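# Move the tube rack from the window bench to the bookcase

## Task

Carry the tube rack off the shelved bench by the window and set it on the bookcase's middle shelf. At the end every tube must sit fully seated in the rack. Neither the rack nor any tube may touch the floor at any point, or the task fails. Release the rack and back the robot away from it. The robot must not tip over or finish leaning, or the task fails. The rack has to rest there by itself, not because the robot is holding it in place.

## Robot and tools

Robot: a Hello Robot Stretch 3 with one arm. A two-wheeled base (0.33 m long, 0.34 m wide) carries a mast with a lift, and the arm sticks out sideways to the robot's RIGHT. The arm cannot reach forward, so to move the gripper forward or back you drive the base. The base turns on the spot about the point between its drive wheels, 0.05 m behind its front edge. It cannot move sideways. With the arm pulled in and the wrist folded, the turn sweeps a circle of radius 0.28 m; an unfolded, level gripper reaches past it.

Frames: the base frame has its origin on the floor between the drive wheels, x forward, y left, z up. The odometry frame is the base frame where the scene started. hand_pose is reported in the base frame at the point where closed fingertips meet; with all wrist joints at zero its x axis points up, y back along the arm toward the mast, z toward the robot's rear. Fingertips are round pads 0.04 m wide.

execute_actions: argument "actions" is a list holding one action (or empty, which only returns state and pictures). An action may contain "base", "joints", or both, plus optional "contact_limits"; its motions start together. "base" holds exactly one key: {"translate_m": d}, a relative drive in metres from the base's current spot, forward positive, range -1 to 1; or {"rotate_rad": d}, a relative turn in radians, counter-clockwise (left) positive, range -3.2 to 3.2. "joints" is one dictionary of absolute targets by name: lift_m 0 to 1.1 (arm height on the mast), arm_m 0 to 0.52 (extension), wrist_yaw_rad -1.345 to 4.42 (0 along the arm, positive toward the front, 3.0 folded over the base), wrist_pitch_rad -1.57 to 0.451 (0 level, negative tips fingertips down), wrist_roll_rad -2.911 to 2.911 (0 = fingers side by side), gripper_m -0.089 to 0.179 (larger is wider; the real fingertip gap is about 0.007 less when nearly shut, 0.025 less when fully open, zero below 0.007), head_pan_rad -3.953 to 1.73 (0 forward, positive left, -1.57 looks along the arm), head_tilt_rad -1.53 to 0.419 (negative down). A joint or base left out may keep pushing toward an earlier target. "contact_limits" accepts only arm_m, an effort percentage 1 to 100 at which the arm motion halts with contact_stop; lower is gentler, too low stops instantly. "cameras" picks head_camera, nav_camera, wrist_camera or all; omitted means all, [] means none. Any bad key or out-of-range number rejects the whole call with no motion. If a result reports a stop, the rest of that reply's motion calls are skipped.

wait: {"seconds": 0 to 10}; commands nothing, then returns state and images. zoom_image: {"camera", "region": [x0, y0, x1, y1]} in pixels of that camera's latest full image, top-left origin, at most 504 by 504. finished_scene: {"scene": number}; irreversible, ends the scene and reports success.

Results: base_status and joint_status tell how each motion ended. "done" for the base only means the wheels turned the set amount (slip included). "off_target" means it stopped short and may still push. After contact_stop, time_out or torque_fault the old target is dropped; a lift or arm that hit something goes slack until commanded again, and a slack lift may sag under load or be pushed up by closing fingers on a surface. Base, wrist and head have no contact stop and push through. A wrist servo strained for several seconds switches off for 10 s (torque_fault). on_its_own describes uncommanded behaviour; "held at" is the held target, not the position. motor_effort is percent of maximum, positive toward higher joint values, peak in brackets; readings carry sizeable fixed and random error. Effort outside its rest range suggests load or contact. Positive wheel effort pushes forward. base_odometry counts wheel turns; heading in -3.142 to 3.142, left positive; turned_by_wheels and turned_by_imu give turn since last result; base_tilt in degrees, with a fixed offset up to about 4.

lidar_m: 12 distances in metres from the base origin, 30-degree sectors starting straight ahead and going counter-clockwise (4th left, 7th behind, 10th right); "-" is nothing seen. It scans a plane 0.17 m up, 0.15 to 12 m, misses glass and thin legs, and the robot blocks parts of sectors 5, 6, 9, 10. wrist_depth_mm (45 to 1000) and head_depth_mm (280 to 4000, sideways image) are 7x7 grids of median depths from top left.

Cameras: head_camera and nav_camera move with head pan and tilt; wrist_camera rides on the gripper. Calibration lines give K, distortion and T_world_to_cam mapping base-frame points into each camera, with small per-scene errors.

Gripping: command gripper_m below the object's width to hold (lower squeezes harder, but a stall guard can ease off); release by sending at least 0.02 above the contact value. Neither status nor reading confirms a grasp; check images.

Speed: base is fast (0.30 m/s, 1.9 rad/s) only with lift_m under 0.30, arm_m under 0.03 and wrist_yaw_rad above 2.54; otherwise 0.10 m/s and 0.63 rad/s.

Avoid: folding or unfolding the wrist unless lift_m is 0.32 to 0.95, wrist_pitch_rad -0.4 and roll near 0; after folding, lift may go to 0.25. With wrist_yaw_rad below -0.4 keep pitch at -0.5 or lower. Arm pushes against rigid things with the gripper above about 0.45 m can tip the robot, especially a second push. Don't drive while gripping or hooking something fixed, and beware snagging furniture, worst in reverse; if tilted, reverse in small steps, free the gripper, and lower lift_m near 0.2. Avoid drops, slams and hard pushes, and never let the rack or tubes reach the floor.

Each tool is called after "Call:" as name([rows], argument=value, ...), one row to a line, values as JSON.

## Session

Call:
execute_actions(actions=[])

Scene clock: 0.00 s.
base_odometry: x=+0.000 y=+0.000 heading=+0.000 (m, m, rad; odometry frame)
turned_by_wheels: +0.000 (rad since the last result)
turned_by_imu: +0.000 (rad since the last result)
base_tilt: forward=+0.0 right=+2.8 (deg)
lidar_m: 2.03 1.87 2.22 1.79 2.16 1.56 1.20 1.15 1.33 1.75 1.78 1.92
head_depth_mm: 1918 2790 3008 2963 2930 2897 2545 / 1908 2768 2808 2792 2729 2720 2574 / 1897 2606 2605 2620 2560 2548 2490 / 1889 2476 2480 2464 2439 2265 2195 / 1874 2375 2367 2345 2264 2226 2207 / 1871 2248 2226 2190 2163 2107 2102 / 1851 2153 2125 2099 2047 2007 2005
base_status: not commanded
joint_positions: lift_m=+0.392 arm_m=+0.001 wrist_yaw_rad=+3.132 wrist_pitch_rad=-0.556 wrist_roll_rad=-0.002 gripper_m=+0.037 head_pan_rad=-0.005 head_tilt_rad=-0.017
joint_status: not commanded
motor_effort: left_wheel=+0 right_wheel=+0 lift_m=+22 arm_m=+0 wrist_yaw_rad=+1 wrist_pitch_rad=+4 wrist_roll_rad=+0 gripper_m=+1 head_pan_rad=+0 head_tilt_rad=+2 (%)
hand_pose: x=-0.0192 y=+0.0588 z=+0.3751 quat_wxyz=(+0.198, +0.680, +0.191, +0.680) (m; base frame)
wrist_depth_mm: - - - - - - - / - - - - - - - / - - - - - 981 968 / 820 833 806 822 791 793 798 / 691 688 677 671 680 656 657 / 595 588 585 591 589 572 564 / 516 524 - - 496 502 495
pictures: head_camera (sideways: a quarter turn clockwise sets it upright), nav_camera (sideways: a quarter turn counterclockwise sets it upright), wrist_camera
Images, in order (width x height): head_camera 896x504, nav_camera 672x504, wrist_camera 644x364.

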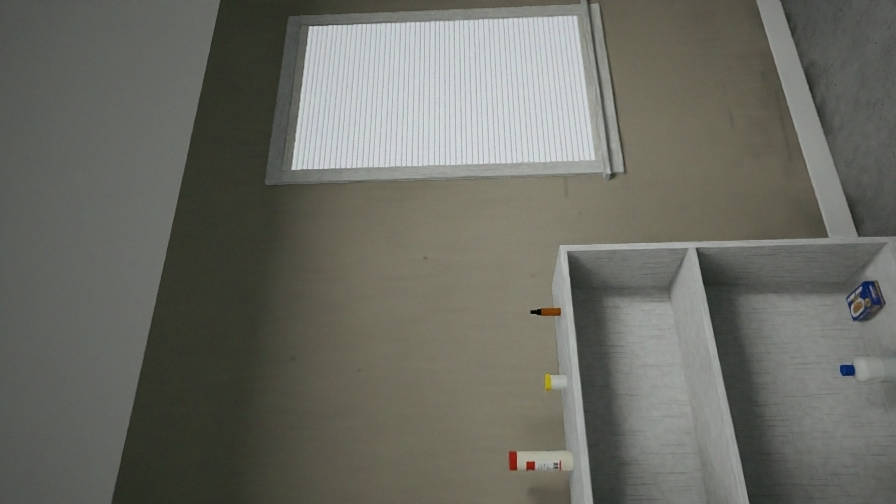

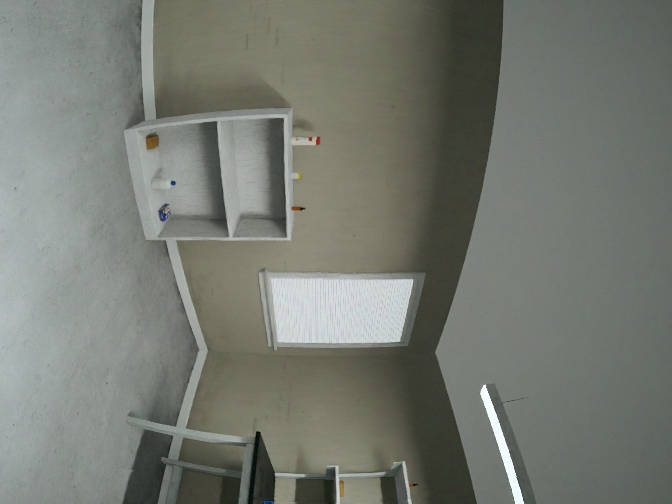

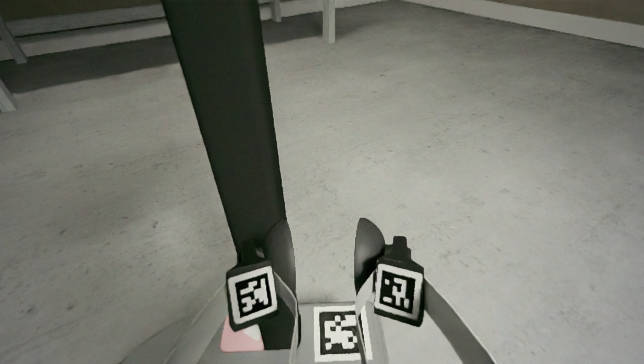

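Call:
execute_actions([
  {"joints":{"head_pan_rad":-1.1,"head_tilt_rad":-0.3}},
], cameras=["head_camera","nav_camera"])

Scene clock: 1.27 s.
base_odometry: x=+0.000 y=+0.000 heading=+0.000 (m, m, rad; odometry frame)
turned_by_wheels: +0.000 (rad since the last result)
turned_by_imu: +0.000 (rad since the last result)
base_tilt: forward=+0.0 right=+2.8 (deg)
lidar_m: 2.03 1.87 2.23 1.79 2.16 1.56 1.19 1.15 1.33 1.75 1.78 1.91
head_depth_mm: 2252 2374 2482 2520 2684 2006 1677 / 2241 2347 2428 2070 2649 2182 1668 / 2256 2346 2452 2111 2678 2185 1688 / 2228 2350 2458 2167 2570 2040 1705 / 2207 2338 2438 2236 2657 2229 1697 / 2228 2339 2443 2112 2662 2231 1708 / 2224 2325 2446 2319 2656 2261 1724
base_status: not commanded
joint_positions: lift_m=+0.392 arm_m=+0.001 wrist_yaw_rad=+3.132 wrist_pitch_rad=-0.556 wrist_roll_rad=-0.002 gripper_m=+0.037 head_pan_rad=-1.093 head_tilt_rad=-0.296
joint_status: all done
motor_effort: left_wheel=+1(1) right_wheel=+0(0) lift_m=+21(22) arm_m=+0(0) wrist_yaw_rad=+1(0) wrist_pitch_rad=+4(4) wrist_roll_rad=+0(0) gripper_m=+0(0) head_pan_rad=-4(46) head_tilt_rad=-1(27) (%)
hand_pose: x=-0.0192 y=+0.0588 z=+0.3751 quat_wxyz=(+0.198, +0.680, +0.191, +0.680) (m; base frame)
wrist_depth_mm: - - - - - - - / - - - - - - - / - - - - - 986 975 / 836 825 802 808 793 793 789 / 694 686 667 672 685 662 663 / 589 586 590 591 591 569 567 / 517 525 - - 495 502 494
pictures: head_camera (sideways: a quarter turn clockwise sets it upright), nav_camera (sideways: a quarter turn counterclockwise sets it upright)
camera_calibration (this result's frames):
head_camera: T_world_to_cam=[[-0.090826, 0.272667, -0.957812, 1.26847], [0.86473, 0.498646, 0.0599537, -0.0772867], [0.493956, -0.822803, -0.281074, 0.316235], [0, 0, 0, 1]] pos_world=[0.0258358, -0.0471317, 1.30847]
nav_camera: T_world_to_cam=[[0.117796, -0.194728, 0.973758, -1.22129], [-0.904552, -0.42567, 0.0243006, 0.0259487], [0.409768, -0.883678, -0.226284, 0.260216], [0, 0, 0, 1]] pos_world=[0.0607075, 0.00317251, 1.2475]
Images, in order (width x height): head_camera 896x504, nav_camera 672x504.

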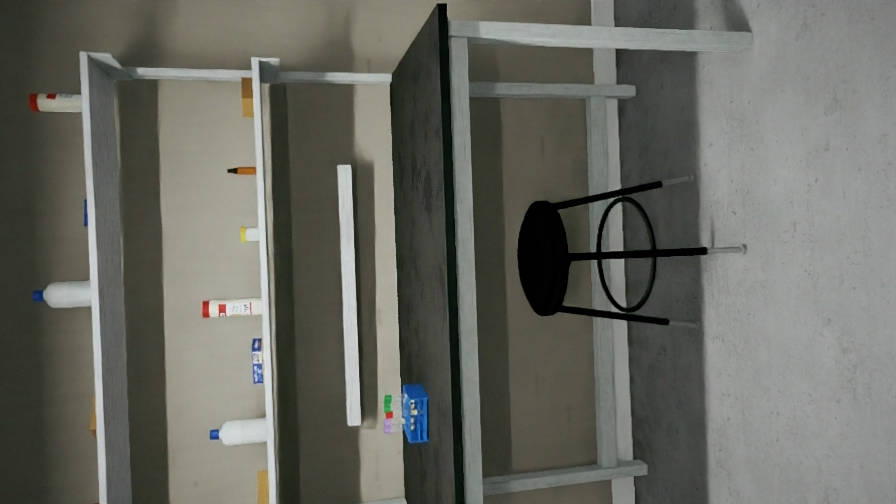

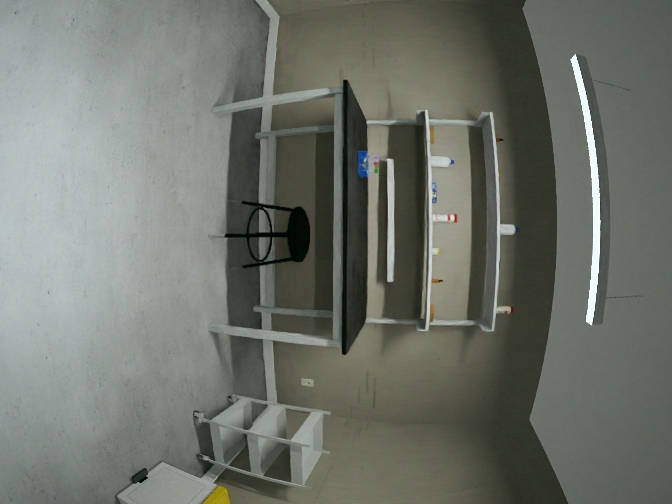

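Call:
execute_actions([
  {"base":{"rotate_rad":-0.687},"joints":{"lift_m":0.28}},
], cameras=[])

Call:
execute_actions([
  {"base":{"translate_m":1.0}},
], cameras=[])

Call:
execute_actions([
  {"base":{"translate_m":0.29}},
], cameras=[])

Call:
execute_actions([
  {"base":{"rotate_rad":1.177}},
], cameras=[])

Call:
execute_actions([
  {"joints":{"lift_m":0.94,"wrist_pitch_rad":-0.4,"head_pan_rad":-1.57,"head_tilt_rad":-0.6}},
], cameras=[])

Call:
execute_actions([
  {"joints":{"wrist_yaw_rad":0,"gripper_m":0.17}},
])

Scene clock: 3.90 s.
base_odometry: x=+0.000 y=+0.000 heading=-0.687 (m, m, rad; odometry frame)
turned_by_wheels: -0.687 (rad since the last result)
turned_by_imu: -0.685 (rad since the last result)
base_tilt: forward=-0.1 right=+2.9 (deg)
lidar_m: 1.92 2.11 1.87 2.16 1.79 2.14 1.56 1.28 1.15 1.16 1.46 1.78
head_depth_mm: 1644 1713 1779 1856 1877 1523 1534 / 1804 1881 1950 2049 2123 1662 1642 / 1980 2070 2163 2251 2309 2149 1676 / 2225 2303 2451 2447 2327 2052 1686 / 2505 2624 2800 2885 2718 2203 1705 / 2614 2650 2770 2848 2892 2223 1706 / 2421 2480 2568 2668 2764 2066 1725
base_status: done
joint_positions: lift_m=+0.280 arm_m=+0.001 wrist_yaw_rad=+3.132 wrist_pitch_rad=-0.557 wrist_roll_rad=-0.002 gripper_m=+0.037 head_pan_rad=-1.093 head_tilt_rad=-0.297
joint_status: all done
motor_effort: left_wheel=+4(14) right_wheel=-2(9) lift_m=+17(18) arm_m=-1(0) wrist_yaw_rad=+1(1) wrist_pitch_rad=+5(4) wrist_roll_rad=+0(0) gripper_m=+0(1) head_pan_rad=-4(4) head_tilt_rad=-2(2) (%)
hand_pose: x=-0.0192 y=+0.0586 z=+0.2630 quat_wxyz=(+0.198, +0.680, +0.192, +0.680) (m; base frame)
wrist_depth_mm: - - - - - - - / - - - - - - - / 813 811 - 788 771 762 759 / 650 643 625 633 617 614 610 / 540 537 536 548 527 515 516 / 460 - - - 461 442 443 / - - - - 389 390 385
pictures: none
No camera images: the call's "cameras" was empty. Leave "cameras" out to get every camera's image.

Scene clock: 8.83 s.
base_odometry: x=+0.773 y=-0.634 heading=-0.687 (m, m, rad; odometry frame)
turned_by_wheels: +0.000 (rad since the last result)
turned_by_imu: -0.001 (rad since the last result)
base_tilt: forward=-0.1 right=+2.8 (deg)
lidar_m: 0.93 1.89 1.53 1.62 2.22 2.52 2.55 1.65 1.54 1.48 1.16 0.90
head_depth_mm: 2001 2102 2177 2244 2348 2169 1669 / 2164 2233 2345 2456 2447 2009 1572 / 2027 2096 2194 2247 1238 2103 1625 / 1840 1910 1989 1999 1074 2140 1692 / 1499 1765 1768 1710 984 1929 1699 / 1548 1625 1674 1683 962 1766 1596 / 1470 1505 1554 1563 971 1130 1048
base_status: done
joint_positions: lift_m=+0.280 arm_m=+0.001 wrist_yaw_rad=+3.132 wrist_pitch_rad=-0.558 wrist_roll_rad=-0.002 gripper_m=+0.037 head_pan_rad=-1.093 head_tilt_rad=-0.297
joint_status: not commanded
motor_effort: left_wheel=+3(15) right_wheel=-3(6) lift_m=+16(17) arm_m=-1(0) wrist_yaw_rad=+1(1) wrist_pitch_rad=+4(4) wrist_roll_rad=+0(0) gripper_m=+0(1) head_pan_rad=-3(4) head_tilt_rad=-2(1) (%)
hand_pose: x=-0.0192 y=+0.0586 z=+0.2629 quat_wxyz=(+0.198, +0.680, +0.192, +0.680) (m; base frame)
wrist_depth_mm: - - - - - - - / - - - - - - - / 809 807 - 790 776 779 766 / 654 645 625 638 627 618 612 / 536 542 545 545 533 518 511 / 465 - - - 459 446 438 / - - - - 392 393 386
pictures: none
No camera images: the call's "cameras" was empty. Leave "cameras" out to get every camera's image.

Scene clock: 11.63 s.
base_odometry: x=+0.998 y=-0.818 heading=-0.687 (m, m, rad; odometry frame)
turned_by_wheels: +0.000 (rad since the last result)
turned_by_imu: +0.000 (rad since the last result)
base_tilt: forward=-0.2 right=+2.8 (deg)
lidar_m: 0.69 0.65 1.72 1.45 1.73 2.78 2.84 1.87 1.66 1.10 0.70 0.80
head_depth_mm: 2035 2105 2209 2290 965 2176 1664 / 1825 1898 1988 2051 920 1994 1673 / 1642 1699 1774 1806 933 747 1674 / 1439 1513 1562 1574 942 686 1535 / 1380 1416 1490 1509 951 660 905 / 1296 1321 1381 1384 963 665 580 / 1209 1219 1269 1306 969 671 532
base_status: done
joint_positions: lift_m=+0.280 arm_m=+0.001 wrist_yaw_rad=+3.132 wrist_pitch_rad=-0.558 wrist_roll_rad=-0.002 gripper_m=+0.037 head_pan_rad=-1.093 head_tilt_rad=-0.297
joint_status: not commanded
motor_effort: left_wheel=+4(15) right_wheel=-3(7) lift_m=+16(18) arm_m=-1(1) wrist_yaw_rad=+1(1) wrist_pitch_rad=+4(5) wrist_roll_rad=+0(0) gripper_m=+0(0) head_pan_rad=-3(3) head_tilt_rad=-2(2) (%)
hand_pose: x=-0.0192 y=+0.0586 z=+0.2629 quat_wxyz=(+0.198, +0.680, +0.192, +0.680) (m; base frame)
wrist_depth_mm: - - - - - - - / - - - - - - - / 818 814 - 805 775 769 765 / 646 649 627 631 633 621 616 / 540 532 540 541 534 519 515 / 461 - - - 459 443 440 / - - - - 390 393 386
pictures: none
No camera images: the call's "cameras" was empty. Leave "cameras" out to get every camera's image.

Scene clock: 13.70 s.
base_odometry: x=+0.998 y=-0.818 heading=+0.490 (m, m, rad; odometry frame)
turned_by_wheels: +1.177 (rad since the last result)
turned_by_imu: +1.173 (rad since the last result)
base_tilt: forward=+0.0 right=+2.7 (deg)
lidar_m: 1.44 1.59 2.33 2.77 2.35 1.71 1.52 1.10 0.70 0.80 0.64 1.72
head_depth_mm: 1093 1131 1190 1231 916 641 530 / 1142 1163 1245 1290 921 648 554 / 1194 1231 1230 1362 932 652 1420 / 1259 1314 1379 1447 941 656 1590 / 1321 1392 1466 1540 1605 661 738 / 1399 1463 1546 1639 1747 705 1655 / 1473 1555 1653 1752 1864 1987 1713
base_status: done
joint_positions: lift_m=+0.280 arm_m=+0.001 wrist_yaw_rad=+3.132 wrist_pitch_rad=-0.558 wrist_roll_rad=-0.002 gripper_m=+0.037 head_pan_rad=-1.093 head_tilt_rad=-0.297
joint_status: not commanded
motor_effort: left_wheel=-3(10) right_wheel=+2(11) lift_m=+17(17) arm_m=+0(1) wrist_yaw_rad=+0(0) wrist_pitch_rad=+4(5) wrist_roll_rad=+0(0) gripper_m=+0(0) head_pan_rad=-3(3) head_tilt_rad=-2(2) (%)
hand_pose: x=-0.0192 y=+0.0586 z=+0.2629 quat_wxyz=(+0.198, +0.680, +0.192, +0.680) (m; base frame)
wrist_depth_mm: - - - - - - - / - - - - - - - / 826 816 - 792 787 762 753 / 657 642 632 633 618 615 614 / 538 537 539 542 537 518 511 / 459 - - - 460 445 441 / - - - - 391 392 385
pictures: none
No camera images: the call's "cameras" was empty. Leave "cameras" out to get every camera's image.

Scene clock: 20.53 s.
base_odometry: x=+0.998 y=-0.818 heading=+0.490 (m, m, rad; odometry frame)
turned_by_wheels: +0.000 (rad since the last result)
turned_by_imu: +0.001 (rad since the last result)
base_tilt: forward=+0.1 right=+2.7 (deg)
lidar_m: 1.44 1.60 2.33 2.77 2.36 1.71 1.52 1.10 0.70 0.80 0.64 1.72
head_depth_mm: 1083 1151 1051 728 594 1302 - / 1080 1155 1066 734 600 1613 - / 1084 1149 1083 740 605 1604 - / 1079 1161 1032 748 611 1623 - / 1081 1165 1108 755 614 1619 - / 1079 1177 1133 763 618 1584 1332 / 1078 1176 1151 770 624 1605 1339
base_status: not commanded
joint_positions: lift_m=+0.940 arm_m=+0.001 wrist_yaw_rad=+3.132 wrist_pitch_rad=-0.420 wrist_roll_rad=-0.002 gripper_m=+0.037 head_pan_rad=-1.563 head_tilt_rad=-0.592
joint_status: all done
motor_effort: left_wheel=-3(3) right_wheel=+2(2) lift_m=+26(28) arm_m=-1(0) wrist_yaw_rad=+0(0) wrist_pitch_rad=+6(6) wrist_roll_rad=+0(0) gripper_m=+0(1) head_pan_rad=-3(35) head_tilt_rad=-4(27) (%)
hand_pose: x=-0.0190 y=+0.0781 z=+0.9520 quat_wxyz=(+0.151, +0.691, +0.144, +0.692) (m; base frame)
wrist_depth_mm: - - - - - - - / - - - - - - - / - - - - - - - / - - - - - - - / - - - - - - - / - - - - - - - / - - - - - - -
pictures: none
No camera images: the call's "cameras" was empty. Leave "cameras" out to get every camera's image.

Scene clock: 23.10 s.
base_odometry: x=+0.998 y=-0.818 heading=+0.490 (m, m, rad; odometry frame)
turned_by_wheels: +0.000 (rad since the last result)
turned_by_imu: +0.000 (rad since the last result)
base_tilt: forward=+0.0 right=+2.8 (deg)
lidar_m: 1.44 1.60 2.33 2.77 2.35 1.71 1.51 1.10 0.70 0.80 0.65 1.73
head_depth_mm: 1084 1156 1048 725 591 - - / 1084 1158 1066 732 579 - - / 1087 1153 1085 740 582 - - / 1082 1162 1029 745 609 1570 1287 / 1077 1166 1107 753 612 1534 1321 / 1080 1178 1127 764 618 1582 1330 / 1079 1176 1146 771 624 1602 1336
base_status: not commanded
joint_positions: lift_m=+0.940 arm_m=+0.001 wrist_yaw_rad=+0.003 wrist_pitch_rad=-0.420 wrist_roll_rad=-0.002 gripper_m=+0.170 head_pan_rad=-1.563 head_tilt_rad=-0.592
joint_status: all done
motor_effort: left_wheel=-2(3) right_wheel=+2(3) lift_m=+26(26) arm_m=+0(1) wrist_yaw_rad=-3(4) wrist_pitch_rad=+6(6) wrist_roll_rad=+0(0) gripper_m=+0(84) head_pan_rad=-4(3) head_tilt_rad=-4(4) (%)
hand_pose: x=-0.0210 y=-0.3703 z=+0.9520 quat_wxyz=(+0.693, +0.149, -0.690, -0.147) (m; base frame)
wrist_depth_mm: 872 885 919 917 935 937 952 / 922 717 561 566 639 626 610 / 442 434 426 417 410 405 394 / 319 315 309 305 300 298 292 / 274 276 332 336 343 342 350 / - - - - - 635 - / - - - - - - -
pictures: head_camera (sideways: a quarter turn clockwise sets it upright), nav_camera (sideways: a quarter turn counterclockwise sets it upright), wrist_camera
camera_calibration (this result's frames):
head_camera: T_world_to_cam=[[0.0404477, 0.551596, -0.83313, 1.105], [0.996957, 0.0333271, 0.0704665, -0.0917545], [0.0666348, -0.833445, -0.54857, 0.666931], [0, 0, 0, 1]] pos_world=[0.00233985, -0.0506039, 1.29293]
nav_camera: T_world_to_cam=[[0.0189607, -0.501466, 0.86497, -1.0787], [-0.999176, 0.0215388, 0.0343898, 0.0134023], [-0.0358757, -0.864909, -0.500645, 0.61998], [0, 0, 0, 1]] pos_world=[0.0560864, -0.00499452, 1.24297]
wrist_camera: T_world_to_cam=[[-0.99957, 0.0232567, -0.017854, 0.00273902], [0.0272877, 0.515179, -0.856648, 1.04814], [-0.0107248, -0.856767, -0.515592, 0.334469], [0, 0, 0, 1]] pos_world=[-0.0222763, -0.253479, 1.07038]
Images, in order (width x height): head_camera 896x504, nav_camera 672x504, wrist_camera 644x364.

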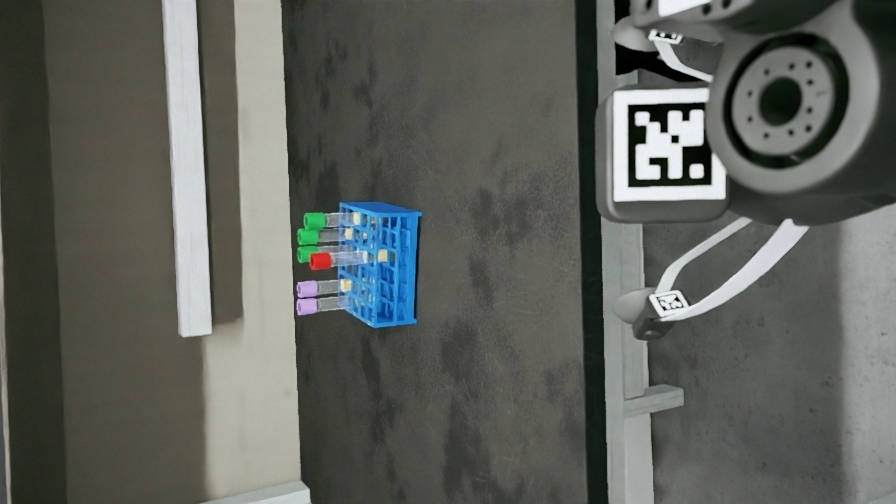

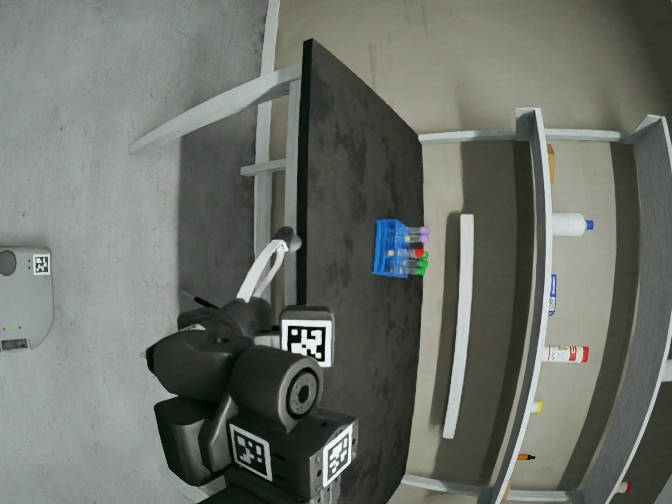

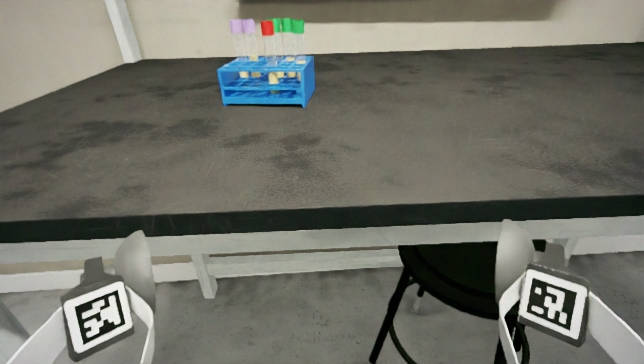

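Call:
execute_actions([
  {"base":{"translate_m":0.097},"joints":{"wrist_pitch_rad":0,"gripper_m":0.179,"lift_m":0.86,"arm_m":0.2}},
], cameras=["head_camera","wrist_camera"])

Scene clock: 25.93 s.
base_odometry: x=+1.083 y=-0.772 heading=+0.490 (m, m, rad; odometry frame)
turned_by_wheels: +0.000 (rad since the last result)
turned_by_imu: +0.000 (rad since the last result)
base_tilt: forward=+0.0 right=+2.7 (deg)
lidar_m: 1.35 1.51 2.20 2.75 2.51 1.82 1.61 1.18 0.76 1.15 0.59 1.71
head_depth_mm: 1083 1150 1052 760 - 1427 1264 / 1077 1147 1059 779 - 1473 1303 / 1076 1144 859 788 - 1516 1309 / 1080 1158 1095 747 609 1582 1315 / 1075 1172 1112 758 614 1576 1323 / 1072 1171 1127 763 619 1588 1333 / 1053 1143 1189 772 624 1600 869
base_status: done
joint_positions: lift_m=+0.860 arm_m=+0.200 wrist_yaw_rad=+0.001 wrist_pitch_rad=-0.022 wrist_roll_rad=-0.002 gripper_m=+0.179 head_pan_rad=-1.563 head_tilt_rad=-0.593
joint_status: all done
motor_effort: left_wheel=-3(6) right_wheel=+2(7) lift_m=+17(19) arm_m=+2(8) wrist_yaw_rad=-1(3) wrist_pitch_rad=+7(7) wrist_roll_rad=+0(0) gripper_m=+0(49) head_pan_rad=-3(4) head_tilt_rad=-4(4) (%)
hand_pose: x=-0.0211 y=-0.6003 z=+0.9691 quat_wxyz=(+0.708, +0.009, -0.706, -0.008) (m; base frame)
wrist_depth_mm: 743 757 762 797 797 813 821 / 772 778 786 795 807 814 830 / 786 791 797 729 832 855 877 / 801 797 805 816 753 746 697 / 425 419 398 340 358 390 362 / 282 264 259 253 251 249 257 / - 191 193 191 187 185 175
pictures: head_camera (sideways: a quarter turn clockwise sets it upright), wrist_camera
camera_calibration (this result's frames):
head_camera: T_world_to_cam=[[0.0405303, 0.551806, -0.832987, 1.10481], [0.996962, 0.0331565, 0.0704731, -0.0917631], [0.0665064, -0.833313, -0.548786, 0.667213], [0, 0, 0, 1]] pos_world=[0.0023321, -0.050601, 1.29292]
wrist_camera: T_world_to_cam=[[-0.999534, 0.015362, -0.0263752, 0.0117304], [0.0283094, 0.143517, -0.989243, 1.08673], [-0.0114114, -0.989529, -0.143885, -0.293738], [0, 0, 0, 1]] pos_world=[-0.0223918, -0.446807, 1.03309]
Images, in order (width x height): head_camera 896x504, wrist_camera 644x364.

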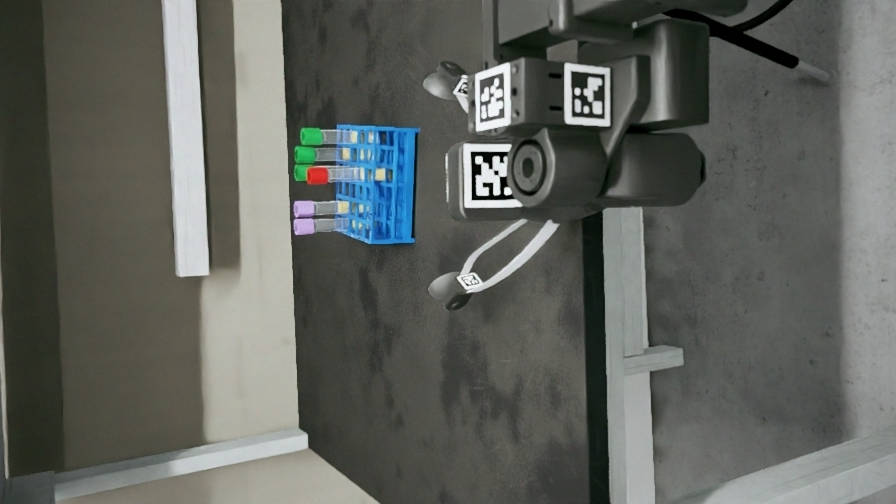

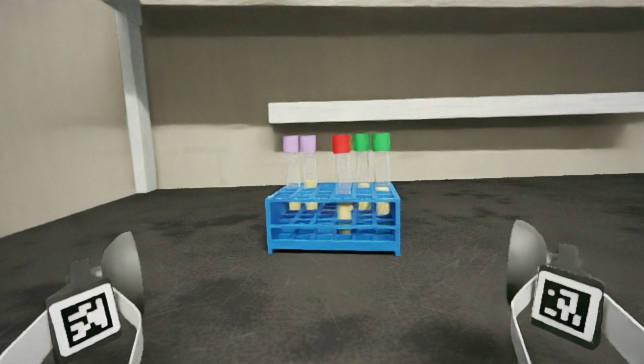

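Call:
execute_actions([
  {"base":{"translate_m":-0.01},"joints":{"lift_m":0.84,"arm_m":0.43}},
], cameras=["head_camera","wrist_camera"])

Scene clock: 28.97 s.
base_odometry: x=+1.074 y=-0.777 heading=+0.490 (m, m, rad; odometry frame)
turned_by_wheels: +0.000 (rad since the last result)
turned_by_imu: -0.033 (rad since the last result)
base_tilt: forward=+0.0 right=+2.7 (deg)
lidar_m: 1.37 1.52 2.16 2.76 3.23 1.82 1.60 1.17 0.75 0.82 0.60 1.67
head_depth_mm: 1093 1163 1043 788 - 1422 1289 / 1087 1153 1131 644 596 1537 1296 / 1084 1154 1180 - 601 1555 1308 / 1078 1151 1085 739 606 1565 1307 / 1075 1175 1105 748 609 1575 1319 / 1069 1169 1113 756 616 1582 1326 / 1068 1146 1134 765 600 1597 1297
base_status: done
joint_positions: lift_m=+0.846 arm_m=+0.430 wrist_yaw_rad=+0.003 wrist_pitch_rad=-0.006 wrist_roll_rad=-0.003 gripper_m=+0.179 head_pan_rad=-1.565 head_tilt_rad=-0.597
joint_status: lift_m contact_stop (moved -0.014 of -0.020); the others done
on_its_own: lift_m is slack since a contact_stop, until your next command for it (your +0.840 is given up)
motor_effort: left_wheel=+1(28) right_wheel=-1(39) lift_m=+21(18) arm_m=+3(20) wrist_yaw_rad=-4(25) wrist_pitch_rad=+2(45) wrist_roll_rad=+0(9) gripper_m=+1(1) head_pan_rad=-2(3) head_tilt_rad=-1(4) (%)
hand_pose: x=-0.0207 y=-0.8307 z=+0.9591 quat_wxyz=(+0.708, +0.003, -0.706, -0.001) (m; base frame)
wrist_depth_mm: 537 549 564 573 587 599 617 / 546 557 567 578 591 604 628 / 549 565 577 169 162 619 640 / 561 579 588 610 622 640 648 / 407 400 194 192 171 369 343 / 274 163 162 126 128 230 240 / - 159 143 141 133 171 160
pictures: head_camera (sideways: a quarter turn clockwise sets it upright), wrist_camera
camera_calibration (this result's frames):
head_camera: T_world_to_cam=[[0.0416057, 0.555197, -0.830677, 1.10179], [0.997028, 0.0308829, 0.0705787, -0.0919007], [0.0648388, -0.831145, -0.552263, 0.671746], [0, 0, 0, 1]] pos_world=[0.00223144, -0.0505555, 1.2927]
wrist_camera: T_world_to_cam=[[-0.999571, 0.0132678, -0.026098, 0.01342], [0.0275732, 0.12697, -0.991523, 1.09827], [-0.00984165, -0.991818, -0.127281, -0.540907], [0, 0, 0, 1]] pos_world=[-0.0221919, -0.676106, 1.02046]
Images, in order (width x height): head_camera 896x504, wrist_camera 644x364.

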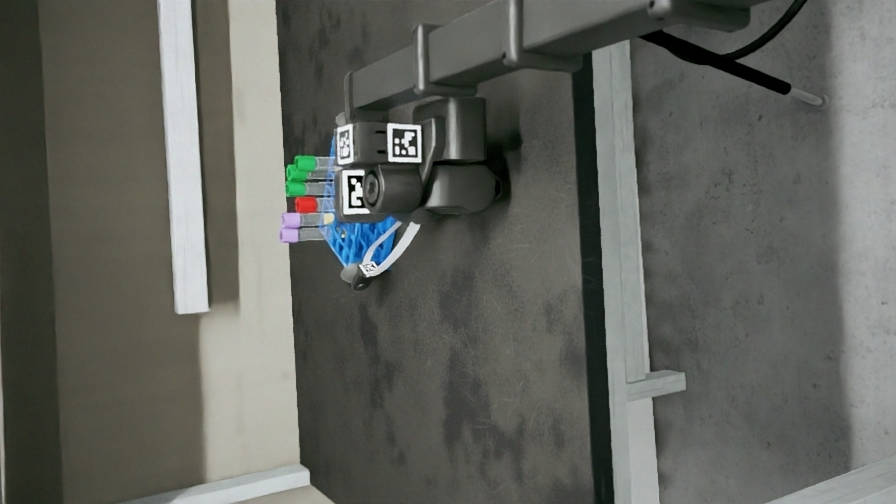

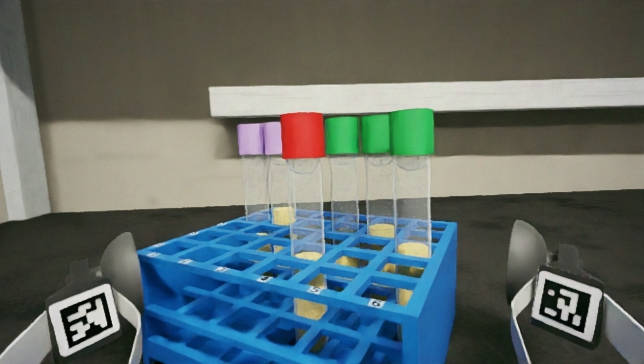

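Call:
execute_actions([
  {"joints":{"lift_m":0.855,"gripper_m":0.11}},
], cameras=["wrist_camera"])

Call:
execute_actions([
  {"joints":{"lift_m":0.89}},
], cameras=["head_camera","wrist_camera"])

Scene clock: 30.30 s.
base_odometry: x=+1.074 y=-0.777 heading=+0.490 (m, m, rad; odometry frame)
turned_by_wheels: +0.000 (rad since the last result)
turned_by_imu: +0.000 (rad since the last result)
base_tilt: forward=+0.1 right=+2.8 (deg)
lidar_m: 1.36 1.52 2.16 2.77 3.23 1.82 1.60 1.17 0.75 0.82 0.59 1.67
head_depth_mm: 1093 1168 1036 - - 1417 1292 / 1085 1157 1165 666 597 1540 1292 / 1082 1151 1098 - 600 1553 1297 / 1076 1148 1088 738 605 1563 1306 / 1074 1164 1100 747 609 1576 1314 / 1068 1166 1116 757 615 1576 1325 / 1064 1143 1129 764 599 1602 1299
base_status: not commanded
joint_positions: lift_m=+0.855 arm_m=+0.430 wrist_yaw_rad=-0.001 wrist_pitch_rad=-0.019 wrist_roll_rad=-0.003 gripper_m=+0.110 head_pan_rad=-1.565 head_tilt_rad=-0.597
joint_status: all done
motor_effort: left_wheel=+0(2) right_wheel=+0(2) lift_m=+26(27) arm_m=+2(2) wrist_yaw_rad=+1(3) wrist_pitch_rad=+6(6) wrist_roll_rad=+0(0) gripper_m=+0(84) head_pan_rad=-2(2) head_tilt_rad=-1(1) (%)
hand_pose: x=-0.0216 y=-0.8304 z=+0.9645 quat_wxyz=(+0.708, +0.007, -0.706, -0.007) (m; base frame)
wrist_depth_mm: 530 538 555 566 581 598 610 / 539 550 565 581 583 612 534 / 553 569 583 236 602 619 641 / 561 572 592 603 618 631 643 / 406 397 214 210 189 357 348 / 258 255 195 159 144 250 232 / 189 177 169 141 158 169 176
pictures: wrist_camera
camera_calibration (this result's frames):
wrist_camera: T_world_to_cam=[[-0.999517, 0.0171951, -0.0258754, 0.0156885], [0.0280341, 0.140214, -0.989724, 1.11285], [-0.0133904, -0.989972, -0.140628, -0.525652], [0, 0, 0, 1]] pos_world=[-0.0225556, -0.676688, 1.0279]
Images, in order (width x height): wrist_camera 644x364.

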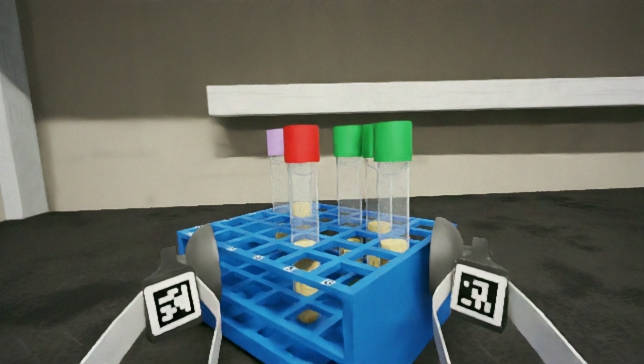

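Scene clock: 31.43 s.
base_odometry: x=+1.074 y=-0.777 heading=+0.490 (m, m, rad; odometry frame)
turned_by_wheels: +0.000 (rad since the last result)
turned_by_imu: +0.000 (rad since the last result)
base_tilt: forward=+0.1 right=+2.8 (deg)
lidar_m: 1.36 1.52 2.17 2.77 3.22 1.82 1.60 1.17 0.75 0.82 0.60 1.66
head_depth_mm: 1089 1159 1113 - 626 1459 1288 / 1085 1159 1214 693 597 1550 1296 / 1082 1152 1249 677 601 1558 1310 / 1073 1143 1090 742 606 1572 1319 / 1073 1165 1099 748 610 1574 1316 / 1070 1171 1113 755 615 1587 1331 / 1067 1142 1130 765 600 1600 1304
base_status: not commanded
joint_positions: lift_m=+0.890 arm_m=+0.430 wrist_yaw_rad=-0.001 wrist_pitch_rad=-0.022 wrist_roll_rad=-0.003 gripper_m=+0.110 head_pan_rad=-1.565 head_tilt_rad=-0.597
joint_status: all done
motor_effort: left_wheel=+0(0) right_wheel=+0(0) lift_m=+25(27) arm_m=+2(2) wrist_yaw_rad=+2(1) wrist_pitch_rad=+7(7) wrist_roll_rad=+0(0) gripper_m=+0(1) head_pan_rad=-2(3) head_tilt_rad=-2(2) (%)
hand_pose: x=-0.0216 y=-0.8303 z=+0.9987 quat_wxyz=(+0.708, +0.008, -0.706, -0.008) (m; base frame)
wrist_depth_mm: 530 544 556 568 579 604 615 / 542 557 573 582 596 614 623 / 555 568 574 508 521 620 637 / 564 578 594 601 624 647 658 / 504 510 522 441 428 463 449 / 336 332 213 209 195 325 301 / 246 230 202 162 164 221 229
pictures: head_camera (sideways: a quarter turn clockwise sets it upright), wrist_camera
camera_calibration (this result's frames):
head_camera: T_world_to_cam=[[0.0416058, 0.555198, -0.830677, 1.10179], [0.997028, 0.0308826, 0.0705787, -0.0919007], [0.0648386, -0.831145, -0.552263, 0.671747], [0, 0, 0, 1]] pos_world=[0.00223143, -0.0505555, 1.2927]
wrist_camera: T_world_to_cam=[[-0.999517, 0.0172752, -0.0258261, 0.0165892], [0.028037, 0.143196, -0.989297, 1.14876], [-0.0133921, -0.989544, -0.143611, -0.517417], [0, 0, 0, 1]] pos_world=[-0.0225559, -0.676792, 1.06259]
Images, in order (width x height): head_camera 896x504, wrist_camera 644x364.

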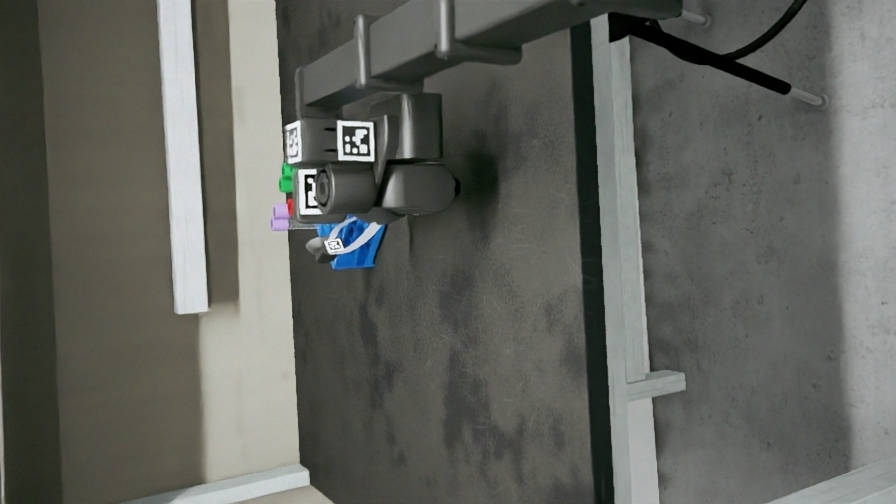

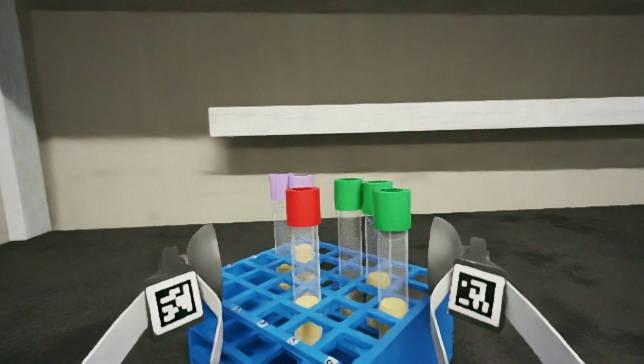

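Call:
execute_actions([
  {"joints":{"lift_m":1.02,"gripper_m":0.179}},
], cameras=[])

Call:
execute_actions([
  {"base":{"translate_m":-0.15},"joints":{"wrist_yaw_rad":0.8,"arm_m":0.5,"wrist_pitch_rad":-0.2}},
], cameras=["head_camera","wrist_camera"])

Scene clock: 33.63 s.
base_odometry: x=+1.074 y=-0.777 heading=+0.490 (m, m, rad; odometry frame)
turned_by_wheels: +0.000 (rad since the last result)
turned_by_imu: +0.000 (rad since the last result)
base_tilt: forward=-0.1 right=+2.8 (deg)
lidar_m: 1.36 1.52 2.16 2.76 3.22 1.81 1.60 1.17 0.74 0.82 0.59 1.67
head_depth_mm: 1086 - 983 719 613 1460 1292 / 1085 - 989 727 597 1545 1299 / 1085 - 854 734 600 1558 1306 / 1077 1132 990 741 605 1568 1309 / 1070 1162 1098 749 610 1572 1315 / 1065 1167 1116 756 614 1579 1324 / 1063 1145 1135 762 600 1596 1304
base_status: not commanded
joint_positions: lift_m=+1.020 arm_m=+0.430 wrist_yaw_rad=-0.001 wrist_pitch_rad=-0.022 wrist_roll_rad=-0.003 gripper_m=+0.179 head_pan_rad=-1.565 head_tilt_rad=-0.597
joint_status: all done
motor_effort: left_wheel=+1(0) right_wheel=+0(0) lift_m=+26(31) arm_m=+2(2) wrist_yaw_rad=+1(1) wrist_pitch_rad=+7(7) wrist_roll_rad=+0(0) gripper_m=+1(84) head_pan_rad=-2(2) head_tilt_rad=-2(1) (%)
hand_pose: x=-0.0216 y=-0.8303 z=+1.1287 quat_wxyz=(+0.708, +0.008, -0.706, -0.008) (m; base frame)
wrist_depth_mm: 448 452 461 474 483 501 514 / 547 558 567 587 596 612 627 / 553 566 576 590 609 625 646 / 562 580 593 598 543 552 640 / 551 588 600 627 635 652 676 / 529 604 610 618 586 579 604 / - 443 447 419 443 428 407
pictures: none
No camera images: the call's "cameras" was empty. Leave "cameras" out to get every camera's image.

Scene clock: 36.10 s.
base_odometry: x=+0.942 y=-0.847 heading=+0.490 (m, m, rad; odometry frame)
turned_by_wheels: +0.000 (rad since the last result)
turned_by_imu: +0.001 (rad since the last result)
base_tilt: forward=+0.0 right=+2.8 (deg)
lidar_m: 1.51 1.66 2.35 2.78 2.35 1.66 1.45 1.04 0.67 0.79 0.71 0.70
head_depth_mm: 1103 - 1005 721 612 949 1267 / 1086 - 1050 728 616 1459 1270 / 1093 - 1000 735 623 1548 1300 / 1091 1146 928 740 605 1557 1310 / 1084 1168 895 749 611 1578 1321 / 1079 1164 1048 757 615 1579 1330 / 1075 1172 1130 765 619 1602 1328
base_status: done
joint_positions: lift_m=+1.020 arm_m=+0.500 wrist_yaw_rad=+0.798 wrist_pitch_rad=-0.217 wrist_roll_rad=-0.003 gripper_m=+0.179 head_pan_rad=-1.565 head_tilt_rad=-0.597
joint_status: all done
motor_effort: left_wheel=+1(6) right_wheel=+0(5) lift_m=+25(25) arm_m=+2(9) wrist_yaw_rad=+3(4) wrist_pitch_rad=+5(6) wrist_roll_rad=+0(0) gripper_m=-1(1) head_pan_rad=-3(2) head_tilt_rad=-2(1) (%)
hand_pose: x=+0.1539 y=-0.8159 z=+1.0798 quat_wxyz=(+0.679, +0.343, -0.617, +0.203) (m; base frame)
wrist_depth_mm: - - 860 628 543 463 400 / - - 916 671 570 483 415 / - - 994 723 599 442 371 / - - - 714 623 521 441 / - - 539 527 526 514 454 / - 412 410 404 379 393 403 / - 324 329 284 234 305 305
pictures: head_camera (sideways: a quarter turn clockwise sets it upright), wrist_camera
camera_calibration (this result's frames):
head_camera: T_world_to_cam=[[0.0416058, 0.555197, -0.830677, 1.10179], [0.997028, 0.0308828, 0.0705787, -0.0919007], [0.0648387, -0.831145, -0.552262, 0.671746], [0, 0, 0, 1]] pos_world=[0.00223144, -0.0505555, 1.2927]
wrist_camera: T_world_to_cam=[[-0.713386, -0.700422, -0.0221274, -0.439684], [-0.217931, 0.251754, -0.942935, 1.29842], [0.666023, -0.667854, -0.332242, -0.127579], [0, 0, 0, 1]] pos_world=[0.0542731, -0.720051, 1.17221]
Images, in order (width x height): head_camera 896x504, wrist_camera 644x364.

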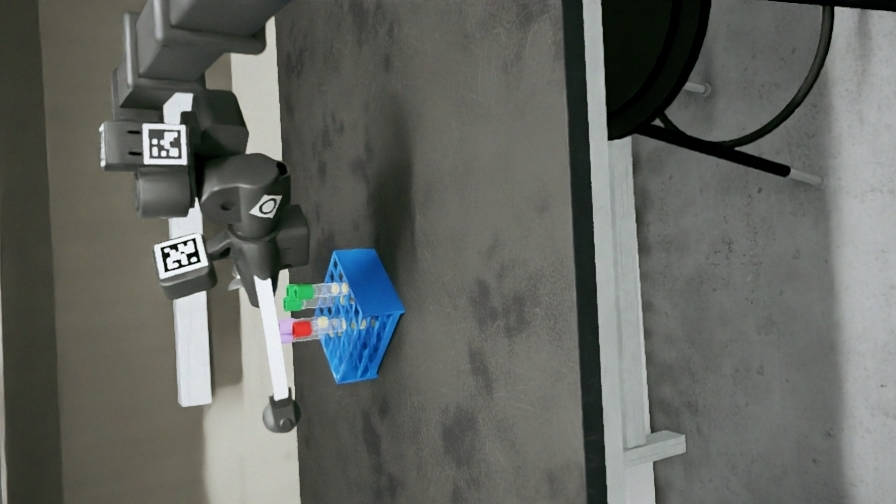

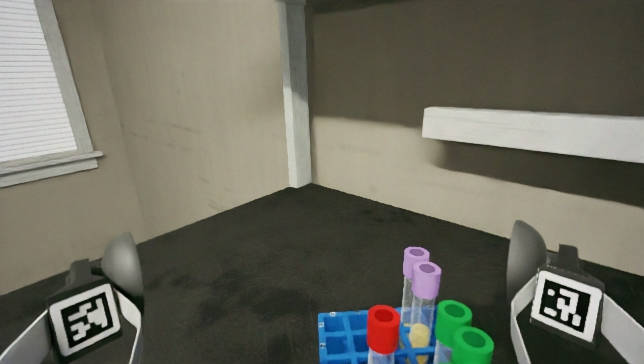

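Call:
execute_actions([
  {"base":{"translate_m":-0.06},"joints":{"arm_m":0.52}},
], cameras=[])

Call:
execute_actions([
  {"joints":{"lift_m":0.885}},
], cameras=["head_camera","wrist_camera"])

Scene clock: 38.47 s.
base_odometry: x=+0.889 y=-0.876 heading=+0.490 (m, m, rad; odometry frame)
turned_by_wheels: +0.000 (rad since the last result)
turned_by_imu: +0.001 (rad since the last result)
base_tilt: forward=+0.1 right=+2.8 (deg)
lidar_m: 1.56 1.72 2.43 3.32 2.25 1.60 1.39 0.98 0.64 0.79 1.19 0.74
head_depth_mm: 1107 - 1034 719 611 944 1241 / 1093 1241 1052 726 617 1425 1274 / 1094 - 1006 736 623 1475 1299 / 1090 1148 1014 743 627 1564 1315 / 1087 1173 923 748 610 1565 1320 / 1082 1154 905 755 615 1589 1325 / 1080 1176 1132 763 621 1595 1332
base_status: done
joint_positions: lift_m=+1.020 arm_m=+0.520 wrist_yaw_rad=+0.798 wrist_pitch_rad=-0.217 wrist_roll_rad=-0.003 gripper_m=+0.179 head_pan_rad=-1.565 head_tilt_rad=-0.597
joint_status: all done
motor_effort: left_wheel=+1(5) right_wheel=+0(4) lift_m=+27(26) arm_m=+2(1) wrist_yaw_rad=+3(4) wrist_pitch_rad=+5(5) wrist_roll_rad=+0(1) gripper_m=+0(0) head_pan_rad=-3(2) head_tilt_rad=-1(1) (%)
hand_pose: x=+0.1540 y=-0.8358 z=+1.0798 quat_wxyz=(+0.679, +0.343, -0.617, +0.203) (m; base frame)
wrist_depth_mm: - - 828 640 528 451 390 / - - 884 685 559 465 401 / - - 954 721 515 427 356 / - - - 715 603 504 433 / - 584 537 525 521 499 446 / 420 410 409 285 399 391 405 / - 327 314 245 310 318 304
pictures: none
No camera images: the call's "cameras" was empty. Leave "cameras" out to get every camera's image.

Scene clock: 40.53 s.
base_odometry: x=+0.889 y=-0.876 heading=+0.490 (m, m, rad; odometry frame)
turned_by_wheels: +0.000 (rad since the last result)
turned_by_imu: +0.000 (rad since the last result)
base_tilt: forward=+0.1 right=+2.7 (deg)
lidar_m: 1.57 1.71 2.44 3.31 2.25 1.59 1.39 0.99 0.64 0.79 1.18 0.74
head_depth_mm: 1108 1210 1106 - 614 945 1241 / 1106 1171 - 725 617 1431 1264 / 1098 1165 - 705 622 1478 1306 / 1091 1158 1258 710 629 1566 1313 / 1089 1172 1059 732 609 1581 1314 / 1081 1154 927 755 615 1585 1329 / 1074 1177 1136 764 620 1596 1328
base_status: not commanded
joint_positions: lift_m=+0.885 arm_m=+0.520 wrist_yaw_rad=+0.798 wrist_pitch_rad=-0.217 wrist_roll_rad=-0.003 gripper_m=+0.179 head_pan_rad=-1.565 head_tilt_rad=-0.597
joint_status: all done
motor_effort: left_wheel=+1(1) right_wheel=+0(1) lift_m=+17(18) arm_m=+2(2) wrist_yaw_rad=+3(2) wrist_pitch_rad=+5(5) wrist_roll_rad=+0(0) gripper_m=+0(1) head_pan_rad=-2(3) head_tilt_rad=-1(1) (%)
hand_pose: x=+0.1540 y=-0.8358 z=+0.9452 quat_wxyz=(+0.679, +0.344, -0.617, +0.203) (m; base frame)
wrist_depth_mm: - - 825 648 484 386 344 / - - 883 209 540 464 403 / - - 854 575 558 485 417 / 398 388 319 218 302 349 342 / 266 264 140 141 144 251 241 / 200 197 144 147 151 187 193 / - 156 151 153 154 152 145
pictures: head_camera (sideways: a quarter turn clockwise sets it upright), wrist_camera
camera_calibration (this result's frames):
head_camera: T_world_to_cam=[[0.0416058, 0.555198, -0.830677, 1.10179], [0.997028, 0.0308828, 0.0705787, -0.0919007], [0.0648387, -0.831145, -0.552263, 0.671747], [0, 0, 0, 1]] pos_world=[0.00223144, -0.0505555, 1.2927]
wrist_camera: T_world_to_cam=[[-0.713047, -0.700767, -0.0221113, -0.45691], [-0.218559, 0.252133, -0.942688, 1.17663], [0.66618, -0.667348, -0.332941, -0.184566], [0, 0, 0, 1]] pos_world=[0.0543181, -0.740025, 1.03764]
Images, in order (width x height): head_camera 896x504, wrist_camera 644x364.

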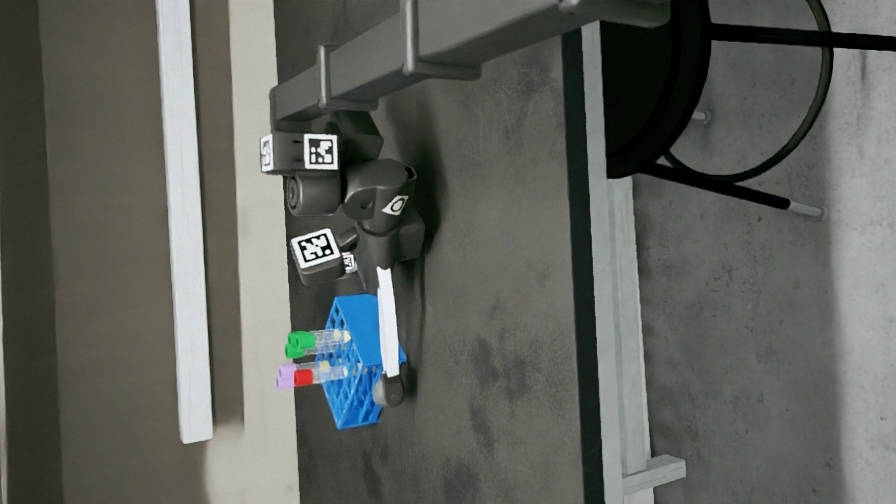

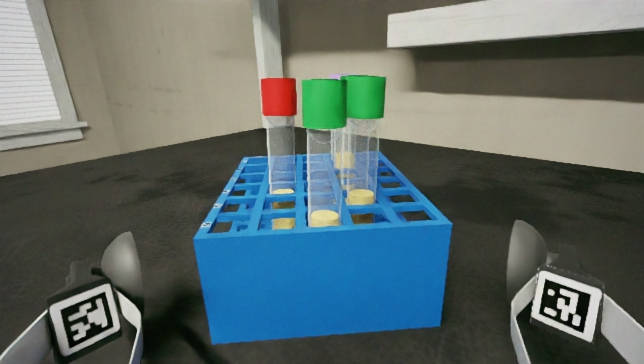

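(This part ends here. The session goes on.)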